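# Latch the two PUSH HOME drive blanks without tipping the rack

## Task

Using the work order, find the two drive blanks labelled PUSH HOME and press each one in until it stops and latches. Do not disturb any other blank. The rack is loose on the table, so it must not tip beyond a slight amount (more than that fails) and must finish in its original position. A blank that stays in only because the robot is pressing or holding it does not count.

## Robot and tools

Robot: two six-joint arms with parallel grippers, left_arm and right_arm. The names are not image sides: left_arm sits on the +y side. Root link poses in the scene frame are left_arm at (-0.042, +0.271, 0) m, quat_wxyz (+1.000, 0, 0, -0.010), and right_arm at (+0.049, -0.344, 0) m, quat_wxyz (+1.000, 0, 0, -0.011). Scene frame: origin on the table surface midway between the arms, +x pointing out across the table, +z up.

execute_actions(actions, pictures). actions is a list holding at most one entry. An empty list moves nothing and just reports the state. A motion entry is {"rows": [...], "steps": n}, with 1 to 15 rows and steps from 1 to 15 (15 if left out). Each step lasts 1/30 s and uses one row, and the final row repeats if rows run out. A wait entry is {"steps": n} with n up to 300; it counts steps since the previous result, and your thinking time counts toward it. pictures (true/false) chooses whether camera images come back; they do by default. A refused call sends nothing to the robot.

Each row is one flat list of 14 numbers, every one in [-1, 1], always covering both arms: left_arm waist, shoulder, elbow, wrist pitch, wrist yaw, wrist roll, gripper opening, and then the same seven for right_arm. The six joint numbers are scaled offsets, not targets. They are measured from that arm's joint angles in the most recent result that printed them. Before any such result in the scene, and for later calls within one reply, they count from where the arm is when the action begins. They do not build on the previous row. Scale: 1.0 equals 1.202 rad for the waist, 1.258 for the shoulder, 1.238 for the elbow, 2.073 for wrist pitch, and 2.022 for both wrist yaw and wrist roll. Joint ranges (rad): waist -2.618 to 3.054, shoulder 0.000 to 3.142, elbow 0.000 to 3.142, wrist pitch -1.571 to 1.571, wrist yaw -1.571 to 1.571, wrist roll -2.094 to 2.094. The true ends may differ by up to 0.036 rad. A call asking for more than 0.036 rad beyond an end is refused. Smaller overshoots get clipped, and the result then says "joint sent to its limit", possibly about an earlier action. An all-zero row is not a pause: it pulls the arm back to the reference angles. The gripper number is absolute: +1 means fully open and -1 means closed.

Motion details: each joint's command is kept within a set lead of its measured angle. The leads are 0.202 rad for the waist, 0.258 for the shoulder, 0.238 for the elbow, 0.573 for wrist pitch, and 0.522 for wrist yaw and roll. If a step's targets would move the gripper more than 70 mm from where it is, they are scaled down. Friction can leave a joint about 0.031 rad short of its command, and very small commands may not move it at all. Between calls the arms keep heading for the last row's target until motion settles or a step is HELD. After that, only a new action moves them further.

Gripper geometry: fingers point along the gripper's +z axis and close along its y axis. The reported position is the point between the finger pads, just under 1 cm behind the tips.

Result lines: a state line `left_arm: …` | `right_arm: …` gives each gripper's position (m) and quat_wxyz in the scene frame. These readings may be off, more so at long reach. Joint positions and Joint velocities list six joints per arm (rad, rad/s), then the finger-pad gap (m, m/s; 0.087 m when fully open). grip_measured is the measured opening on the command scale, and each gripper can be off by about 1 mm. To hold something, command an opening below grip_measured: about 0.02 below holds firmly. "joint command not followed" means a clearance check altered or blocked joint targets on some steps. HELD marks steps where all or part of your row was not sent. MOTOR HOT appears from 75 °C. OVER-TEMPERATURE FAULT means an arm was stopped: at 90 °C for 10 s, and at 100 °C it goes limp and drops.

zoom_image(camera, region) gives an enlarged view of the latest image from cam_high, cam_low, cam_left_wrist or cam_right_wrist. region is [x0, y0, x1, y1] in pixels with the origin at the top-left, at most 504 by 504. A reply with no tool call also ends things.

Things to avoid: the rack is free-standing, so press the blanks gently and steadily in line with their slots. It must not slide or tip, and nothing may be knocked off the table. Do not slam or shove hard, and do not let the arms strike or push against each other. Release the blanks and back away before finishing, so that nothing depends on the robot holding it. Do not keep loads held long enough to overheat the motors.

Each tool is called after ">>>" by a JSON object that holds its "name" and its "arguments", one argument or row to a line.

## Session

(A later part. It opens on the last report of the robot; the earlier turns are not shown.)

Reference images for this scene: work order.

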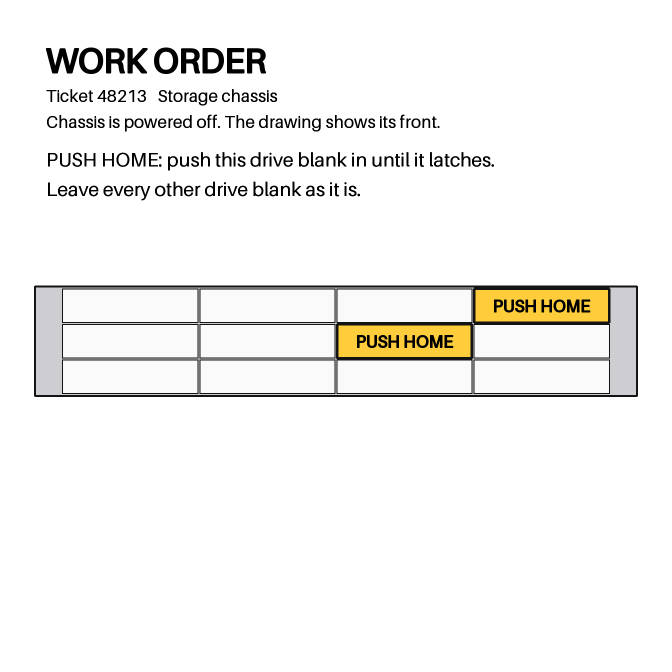

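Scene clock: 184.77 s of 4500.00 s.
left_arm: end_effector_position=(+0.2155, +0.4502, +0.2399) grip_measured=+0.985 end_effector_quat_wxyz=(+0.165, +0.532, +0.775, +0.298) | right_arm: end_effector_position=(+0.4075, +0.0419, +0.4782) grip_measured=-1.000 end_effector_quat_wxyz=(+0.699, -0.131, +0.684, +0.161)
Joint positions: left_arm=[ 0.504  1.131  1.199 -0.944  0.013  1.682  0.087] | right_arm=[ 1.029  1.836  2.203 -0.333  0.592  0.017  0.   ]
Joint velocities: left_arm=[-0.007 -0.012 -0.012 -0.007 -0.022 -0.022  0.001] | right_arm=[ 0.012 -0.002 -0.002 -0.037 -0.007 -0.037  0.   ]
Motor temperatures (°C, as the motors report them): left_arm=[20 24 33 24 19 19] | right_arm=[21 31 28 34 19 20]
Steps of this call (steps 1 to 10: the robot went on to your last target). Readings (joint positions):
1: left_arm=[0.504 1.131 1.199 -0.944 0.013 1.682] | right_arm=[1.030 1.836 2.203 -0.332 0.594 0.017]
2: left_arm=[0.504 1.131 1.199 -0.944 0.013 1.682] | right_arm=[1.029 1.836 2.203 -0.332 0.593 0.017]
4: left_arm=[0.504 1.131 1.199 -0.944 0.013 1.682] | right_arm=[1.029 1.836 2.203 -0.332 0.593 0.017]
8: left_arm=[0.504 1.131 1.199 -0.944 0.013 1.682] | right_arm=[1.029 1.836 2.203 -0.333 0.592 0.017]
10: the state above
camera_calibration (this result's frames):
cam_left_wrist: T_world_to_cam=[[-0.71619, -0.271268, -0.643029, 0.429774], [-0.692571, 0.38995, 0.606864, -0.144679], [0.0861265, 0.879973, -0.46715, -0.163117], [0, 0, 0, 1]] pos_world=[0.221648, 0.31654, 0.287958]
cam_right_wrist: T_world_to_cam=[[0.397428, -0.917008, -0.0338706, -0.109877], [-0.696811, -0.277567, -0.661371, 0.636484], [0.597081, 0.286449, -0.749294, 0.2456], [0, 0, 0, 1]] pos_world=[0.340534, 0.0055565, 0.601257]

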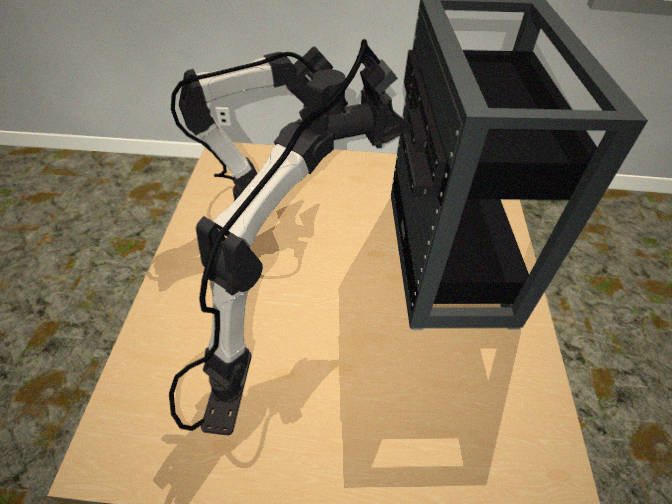

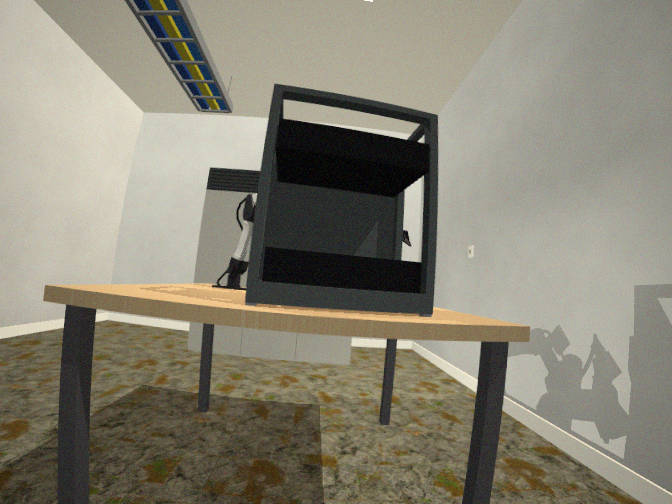

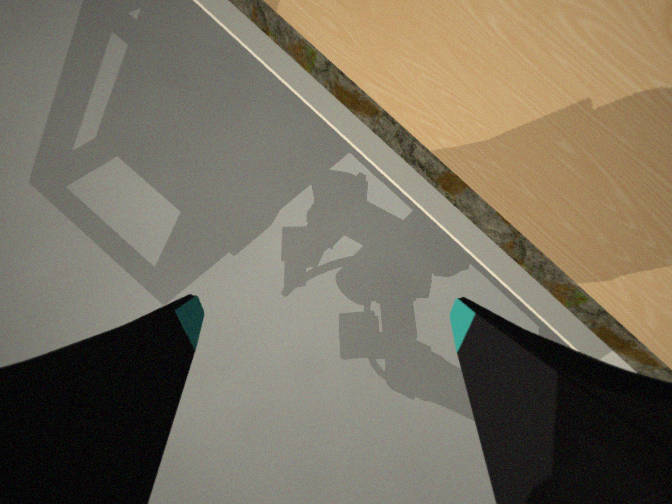

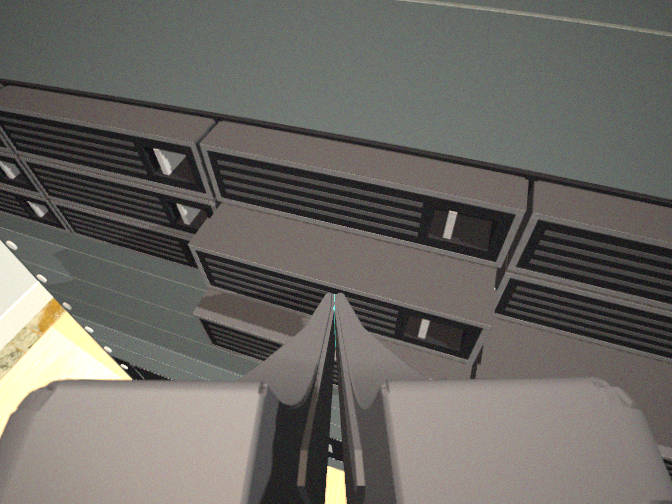

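>>> {"name": "execute_actions", "arguments": {
  "actions": [
    {"rows":[[0,0,0,0,0,0,1,-0.02,0.025,0.01,0.003,0,0,-1],[0,0,0,0,0,0,1,-0.028,0.035,0.015,0.003,-0.001,0,-1],[0,0,0,0,0,0,1,-0.033,0.042,0.02,0.003,-0.002,0,-1],[0,0,0,0,0,0,1,-0.037,0.047,0.026,0.003,-0.003,0,-1],[0,0,0,0,0,0,1,-0.041,0.052,0.032,0.003,-0.004,0,-1],[0,0,0,0,0,0,1,-0.045,0.057,0.038,0.003,-0.005,0,-1],[0,0,0,0,0,0,1,-0.049,0.062,0.044,0.003,-0.006,0,-1],[0,0,0,0,0,0,1,-0.053,0.067,0.05,0.003,-0.007,0,-1],[0,0,0,0,0,0,1,-0.057,0.072,0.056,0.003,-0.008,0,-1],[0,0,0,0,0,0,1,-0.061,0.077,0.062,0.003,-0.009,0,-1],[0,0,0,0,0,0,1,-0.065,0.082,0.068,0.003,-0.01,0,-1],[0,0,0,0,0,0,1,-0.069,0.087,0.074,0.003,-0.011,0,-1],[0,0,0,0,0,0,1,-0.073,0.092,0.08,0.003,-0.012,0,-1],[0,0,0,0,0,0,1,-0.077,0.097,0.085,0.003,-0.012,0,-1],[0,0,0,0,0,0,1,-0.08,0.102,0.09,0.003,-0.012,0,-1]],"steps":15}
  ],
  "pictures": false
}}

>>> {"name": "execute_actions", "arguments": {
  "actions": [
    {"steps":12}
  ]
}}

Scene clock: 193.47 s of 4500.00 s.
left_arm: end_effector_position=(+0.2155, +0.4502, +0.2399) grip_measured=+0.985 end_effector_quat_wxyz=(+0.165, +0.532, +0.775, +0.298) | right_arm: end_effector_position=(+0.4306, +0.0434, +0.4782) grip_measured=-1.000 end_effector_quat_wxyz=(+0.701, -0.127, +0.683, +0.159)
Joint positions: left_arm=[ 0.504  1.131  1.199 -0.944  0.013  1.682  0.087] | right_arm=[ 0.984  1.906  2.292 -0.347  0.555  0.019  0.   ]
Joint velocities: left_arm=[-0.002 -0.002  0.017  0.022 -0.007 -0.081 -0.   ] | right_arm=[-0.007  0.056  0.173 -0.212 -0.11   0.007  0.   ]
Motor temperatures (°C, as the motors report them): left_arm=[20 24 33 24 19 19] | right_arm=[21 30 29 34 19 20]
Steps of this call (steps 1 to 15: the robot went on to your last target; steps 16 to 90: nothing new was sent; then 5.20 s passed at rest; steps 91 to 105: all 15 steps of this action). Readings (joint positions):
91: left_arm=[0.504 1.131 1.199 -0.944 0.013 1.682] | right_arm=[1.029 1.836 2.203 -0.333 0.592 0.017]
92: left_arm=[0.504 1.131 1.199 -0.944 0.013 1.682] | right_arm=[1.029 1.836 2.203 -0.334 0.591 0.017]
94: left_arm=[0.504 1.131 1.199 -0.944 0.013 1.682] | right_arm=[1.025 1.842 2.211 -0.337 0.587 0.017]
98: left_arm=[0.504 1.131 1.199 -0.944 0.013 1.682] | right_arm=[1.008 1.867 2.242 -0.337 0.576 0.017]
105: the state above

Scene clock: 193.87 s of 4500.00 s.
left_arm: end_effector_position=(+0.2155, +0.4502, +0.2399) grip_measured=+0.985 end_effector_quat_wxyz=(+0.165, +0.532, +0.775, +0.298) | right_arm: end_effector_position=(+0.4306, +0.0437, +0.4779) grip_measured=-1.000 end_effector_quat_wxyz=(+0.699, -0.129, +0.685, +0.160)
Joint positions: left_arm=[ 0.504  1.131  1.199 -0.944  0.013  1.682  0.087] | right_arm=[ 0.983  1.91   2.303 -0.359  0.55   0.02   0.   ]
Joint velocities: left_arm=[-0.007 -0.002 -0.002 -0.007 -0.11  -0.007  0.   ] | right_arm=[-0.032 -0.002 -0.002 -0.037  0.007 -0.051  0.   ]
Motor temperatures (°C, as the motors report them): left_arm=[20 24 33 24 19 19] | right_arm=[21 30 29 34 19 20]
Steps of this call (steps 1 to 12: the robot went on to your last target). Readings (joint positions):
1: left_arm=[0.504 1.131 1.199 -0.944 0.013 1.682] | right_arm=[0.983 1.908 2.297 -0.351 0.553 0.020]
2: left_arm=[0.504 1.131 1.199 -0.944 0.013 1.682] | right_arm=[0.983 1.908 2.300 -0.355 0.552 0.020]
4: left_arm=[0.504 1.131 1.199 -0.944 0.013 1.682] | right_arm=[0.983 1.910 2.302 -0.358 0.551 0.020]
8: left_arm=[0.504 1.131 1.199 -0.944 0.013 1.682] | right_arm=[0.983 1.910 2.303 -0.359 0.550 0.020]
12: the state above
camera_calibration (this result's frames):
cam_left_wrist: T_world_to_cam=[[-0.71619, -0.271268, -0.643029, 0.429774], [-0.692571, 0.38995, 0.606864, -0.144679], [0.0861265, 0.879973, -0.46715, -0.163117], [0, 0, 0, 1]] pos_world=[0.221648, 0.31654, 0.287958]
cam_right_wrist: T_world_to_cam=[[0.392923, -0.918906, -0.0349583, -0.114915], [-0.697984, -0.273275, -0.661921, 0.653512], [0.59869, 0.284485, -0.748758, 0.230235], [0, 0, 0, 1]] pos_world=[0.363454, 0.00749436, 0.600946]

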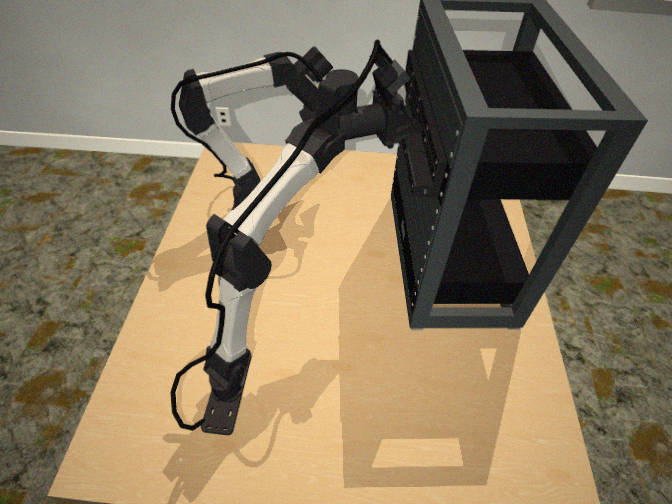

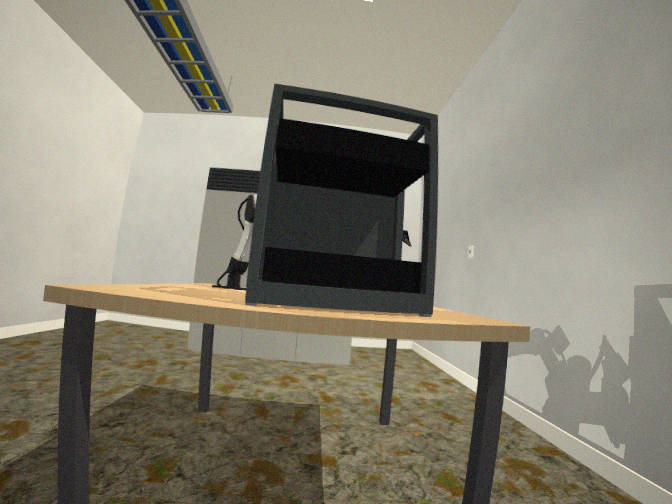

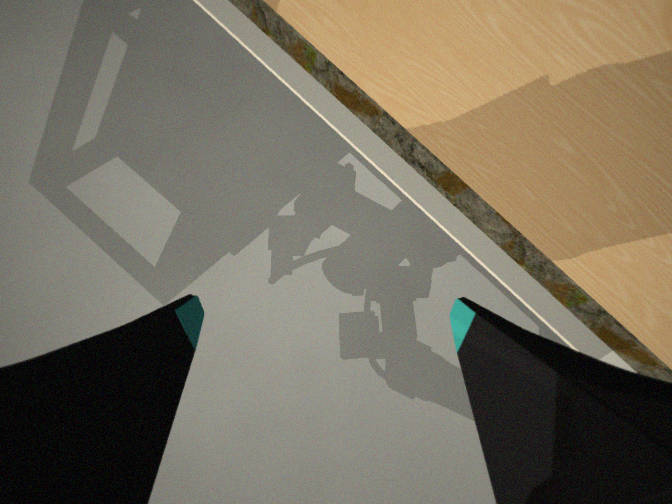

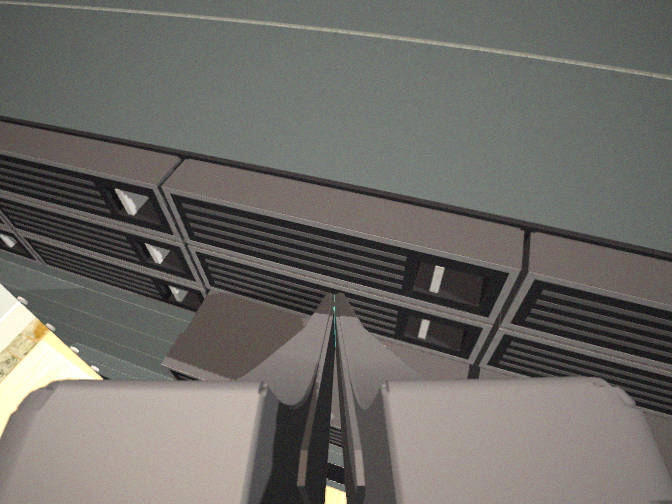

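Looks flush. One confirming push, then retract.

>>> {"name": "execute_actions", "arguments": {
  "actions": [
    {"rows":[[0,0,0,0,0,0,1,-0.04,0.04,0.005,0.01,0.005,0,-1],[0,0,0,0,0,0,1,-0.046,0.046,0.007,0.01,0.005,0,-1],[0,0,0,0,0,0,1,-0.052,0.052,0.009,0.01,0.005,0,-1],[0,0,0,0,0,0,1,-0.058,0.057,0.011,0.01,0.005,0,-1],[0,0,0,0,0,0,1,-0.064,0.062,0.013,0.01,0.005,0,-1],[0,0,0,0,0,0,1,-0.07,0.066,0.015,0.01,0.005,0,-1]],"steps":15}
  ],
  "pictures": false
}}

>>> {"name": "execute_actions", "arguments": {
  "actions": [
    {"rows":[[0,0,0,0,0,0,1,-0.04,0.04,0.01,0,0,0,-1],[0,0,0,0,0,0,1,-0.02,0.015,0.005,0,0.003,0,-1],[0,0,0,0,0,0,1,0,-0.01,0,0,0.007,0,-1],[0,0,0,0,0,0,1,0.015,-0.03,-0.005,0,0.011,0,-1],[0,0,0,0,0,0,1,0.026,-0.045,-0.014,0.002,0.016,0,-1],[0,0,0,0,0,0,1,0.037,-0.058,-0.026,0.004,0.021,0,-1],[0,0,0,0,0,0,1,0.048,-0.071,-0.04,0.006,0.026,0,-1],[0,0,0,0,0,0,1,0.059,-0.084,-0.054,0.008,0.031,0,-1],[0,0,0,0,0,0,1,0.07,-0.097,-0.068,0.01,0.036,0,-1],[0,0,0,0,0,0,1,0.081,-0.11,-0.082,0.012,0.041,0,-1],[0,0,0,0,0,0,1,0.092,-0.123,-0.096,0.014,0.046,0,-1],[0,0,0,0,0,0,1,0.102,-0.136,-0.11,0.016,0.051,0,-1],[0,0,0,0,0,0,1,0.112,-0.148,-0.122,0.018,0.056,0,-1],[0,0,0,0,0,0,1,0.12,-0.158,-0.132,0.02,0.06,0,-1],[0,0,0,0,0,0,1,0.125,-0.165,-0.14,0.02,0.063,0,-1]],"steps":15}
  ],
  "pictures": false
}}

>>> {"name": "execute_actions", "arguments": {
  "actions": [
    {"steps":12}
  ]
}}

Scene clock: 205.93 s of 4500.00 s.
left_arm: end_effector_position=(+0.2155, +0.4502, +0.2399) grip_measured=+0.985 end_effector_quat_wxyz=(+0.165, +0.532, +0.775, +0.298) | right_arm: end_effector_position=(+0.4320, +0.0432, +0.4773) grip_measured=-1.000 end_effector_quat_wxyz=(+0.694, -0.136, +0.687, +0.165)
Joint positions: left_arm=[ 0.504  1.131  1.199 -0.944  0.013  1.682  0.087] | right_arm=[ 0.971  1.914  2.32  -0.384  0.521  0.027  0.   ]
Joint velocities: left_arm=[ 0.002  0.012 -0.002  0.051  0.037 -0.081 -0.002] | right_arm=[-0.012 -0.007  0.012 -0.007 -0.022 -0.007  0.   ]
Motor temperatures (°C, as the motors report them): left_arm=[20 24 33 24 19 19] | right_arm=[22 29 29 35 19 20]
Steps of this call (steps 1 to 30: the robot went on to your last target; steps 31 to 90: nothing new was sent; then 8.57 s passed at rest; steps 91 to 105: all 15 steps of this action). Readings (joint positions):
91: left_arm=[0.504 1.131 1.199 -0.944 0.013 1.682] | right_arm=[0.983 1.910 2.303 -0.359 0.550 0.020]
92: left_arm=[0.504 1.131 1.199 -0.944 0.013 1.682] | right_arm=[0.982 1.910 2.303 -0.360 0.548 0.020]
94: left_arm=[0.504 1.131 1.199 -0.944 0.013 1.682] | right_arm=[0.979 1.910 2.304 -0.362 0.542 0.021]
98: left_arm=[0.504 1.131 1.199 -0.944 0.013 1.682] | right_arm=[0.974 1.914 2.317 -0.379 0.529 0.025]
105: the state above

Scene clock: 206.43 s of 4500.00 s.
left_arm: end_effector_position=(+0.2155, +0.4502, +0.2399) grip_measured=+0.985 end_effector_quat_wxyz=(+0.165, +0.532, +0.775, +0.298) | right_arm: end_effector_position=(+0.3619, +0.0358, +0.5086) grip_measured=-1.000 end_effector_quat_wxyz=(+0.702, -0.139, +0.670, +0.198)
Joint positions: left_arm=[ 0.504  1.131  1.199 -0.944  0.013  1.682  0.087] | right_arm=[ 1.105  1.743  2.188 -0.369  0.603  0.028  0.   ]
Joint velocities: left_arm=[-0.007 -0.002  0.007  0.037  0.007  0.051 -0.   ] | right_arm=[ 0.291 -0.422 -0.32   0.066  0.227 -0.007  0.   ]
Motor temperatures (°C, as the motors report them): left_arm=[20 24 33 24 19 19] | right_arm=[22 30 29 35 19 20]
Steps of this call (steps 1 to 15: all 15 steps of this action). Readings (joint positions):
1: left_arm=[0.504 1.131 1.199 -0.944 0.013 1.682] | right_arm=[0.972 1.914 2.323 -0.388 0.517 0.027]
2: left_arm=[0.504 1.131 1.199 -0.944 0.013 1.682] | right_arm=[0.972 1.914 2.324 -0.392 0.515 0.028]
4: left_arm=[0.504 1.131 1.199 -0.944 0.013 1.682] | right_arm=[0.976 1.909 2.324 -0.392 0.518 0.028]
8: left_arm=[0.504 1.131 1.199 -0.944 0.013 1.682] | right_arm=[1.003 1.870 2.290 -0.390 0.545 0.028]
15: the state above

Scene clock: 206.83 s of 4500.00 s.
left_arm: end_effector_position=(+0.2155, +0.4502, +0.2399) grip_measured=+0.985 end_effector_quat_wxyz=(+0.165, +0.532, +0.775, +0.298) | right_arm: end_effector_position=(+0.3556, +0.0280, +0.5158) grip_measured=-1.000 end_effector_quat_wxyz=(+0.708, -0.125, +0.666, +0.198)
Joint positions: left_arm=[ 0.504  1.131  1.199 -0.944  0.013  1.682  0.087] | right_arm=[ 1.119  1.714  2.165 -0.351  0.637  0.028  0.   ]
Joint velocities: left_arm=[ 0.007 -0.017 -0.002  0.007 -0.037 -0.037  0.   ] | right_arm=[-0.017  0.002 -0.017 -0.051 -0.081  0.022  0.   ]
Motor temperatures (°C, as the motors report them): left_arm=[20 24 33 24 19 19] | right_arm=[22 30 29 35 19 20]
Steps of this call (steps 1 to 12: the robot went on to your last target). Readings (joint positions):
1: left_arm=[0.504 1.131 1.199 -0.944 0.013 1.682] | right_arm=[1.113 1.730 2.180 -0.366 0.610 0.028]
2: left_arm=[0.504 1.131 1.199 -0.944 0.013 1.682] | right_arm=[1.118 1.722 2.177 -0.363 0.615 0.028]
4: left_arm=[0.504 1.131 1.199 -0.944 0.013 1.682] | right_arm=[1.119 1.715 2.176 -0.355 0.624 0.028]
8: left_arm=[0.504 1.131 1.199 -0.944 0.013 1.682] | right_arm=[1.119 1.714 2.170 -0.351 0.634 0.028]
12: the state above
camera_calibration (this result's frames):
cam_left_wrist: T_world_to_cam=[[-0.71619, -0.271268, -0.643029, 0.429774], [-0.692571, 0.38995, 0.606864, -0.144679], [0.0861265, 0.879973, -0.46715, -0.163117], [0, 0, 0, 1]] pos_world=[0.221648, 0.31654, 0.287958]
cam_right_wrist: T_world_to_cam=[[0.439956, -0.894001, -0.0848572, -0.0902136], [-0.667135, -0.262124, -0.697296, 0.628919], [0.60114, 0.363391, -0.711743, 0.285804], [0, 0, 0, 1]] pos_world=[0.287456, -0.0196547, 0.634306]

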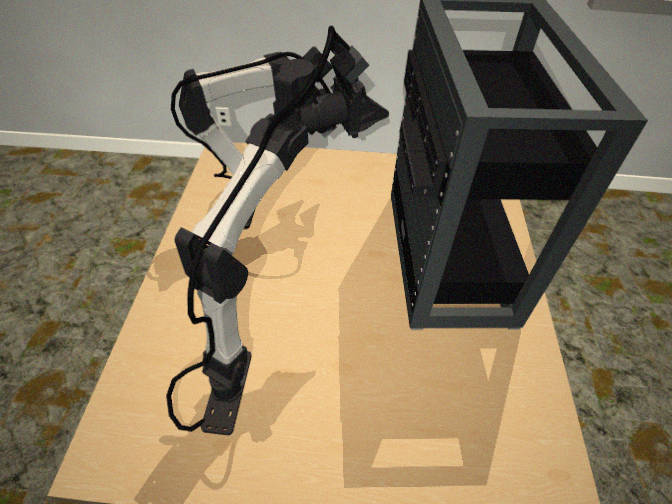

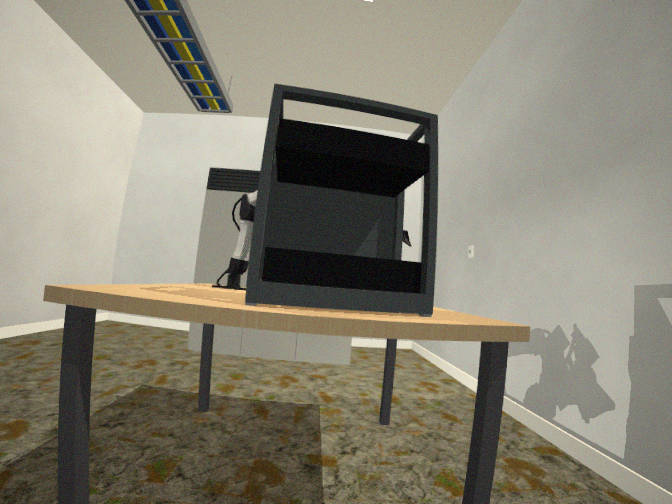

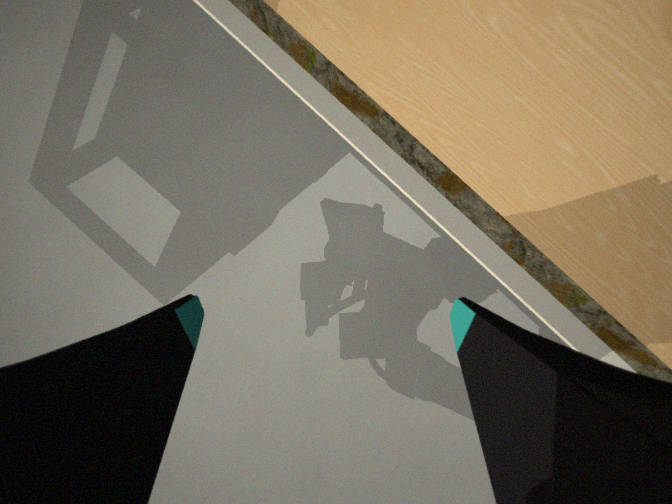

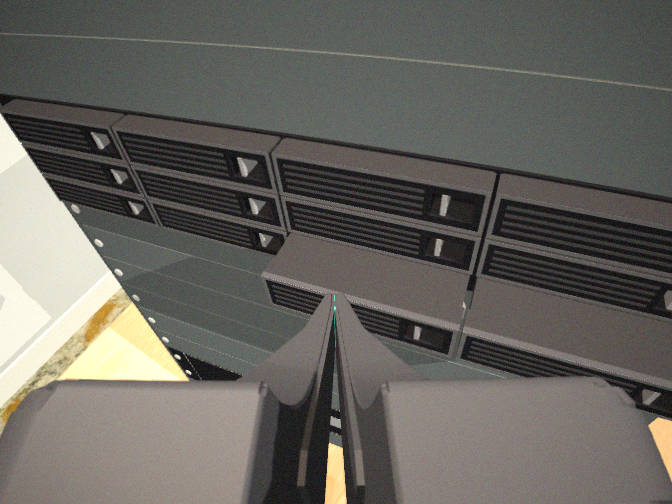

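>>> {"name": "zoom_image", "arguments": {
  "camera": "cam_right_wrist",
  "region": [240, 130, 560, 340]
}}

Region (240, 130, 560, 340) of cam_right_wrist's 672x504 image, scaled by 1.575, with more detail than that image has; it fills the top 331 rows of this view, and the rest is white.

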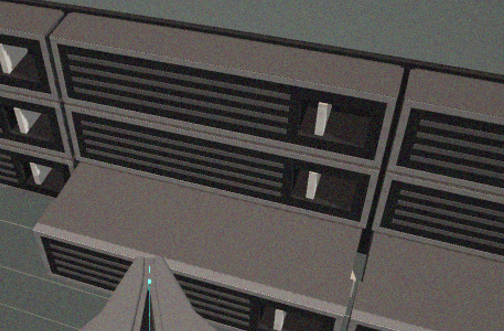

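>>> {"name": "finished_scene", "arguments": {
  "scene": 2
}}

The scene is finished: the task was done.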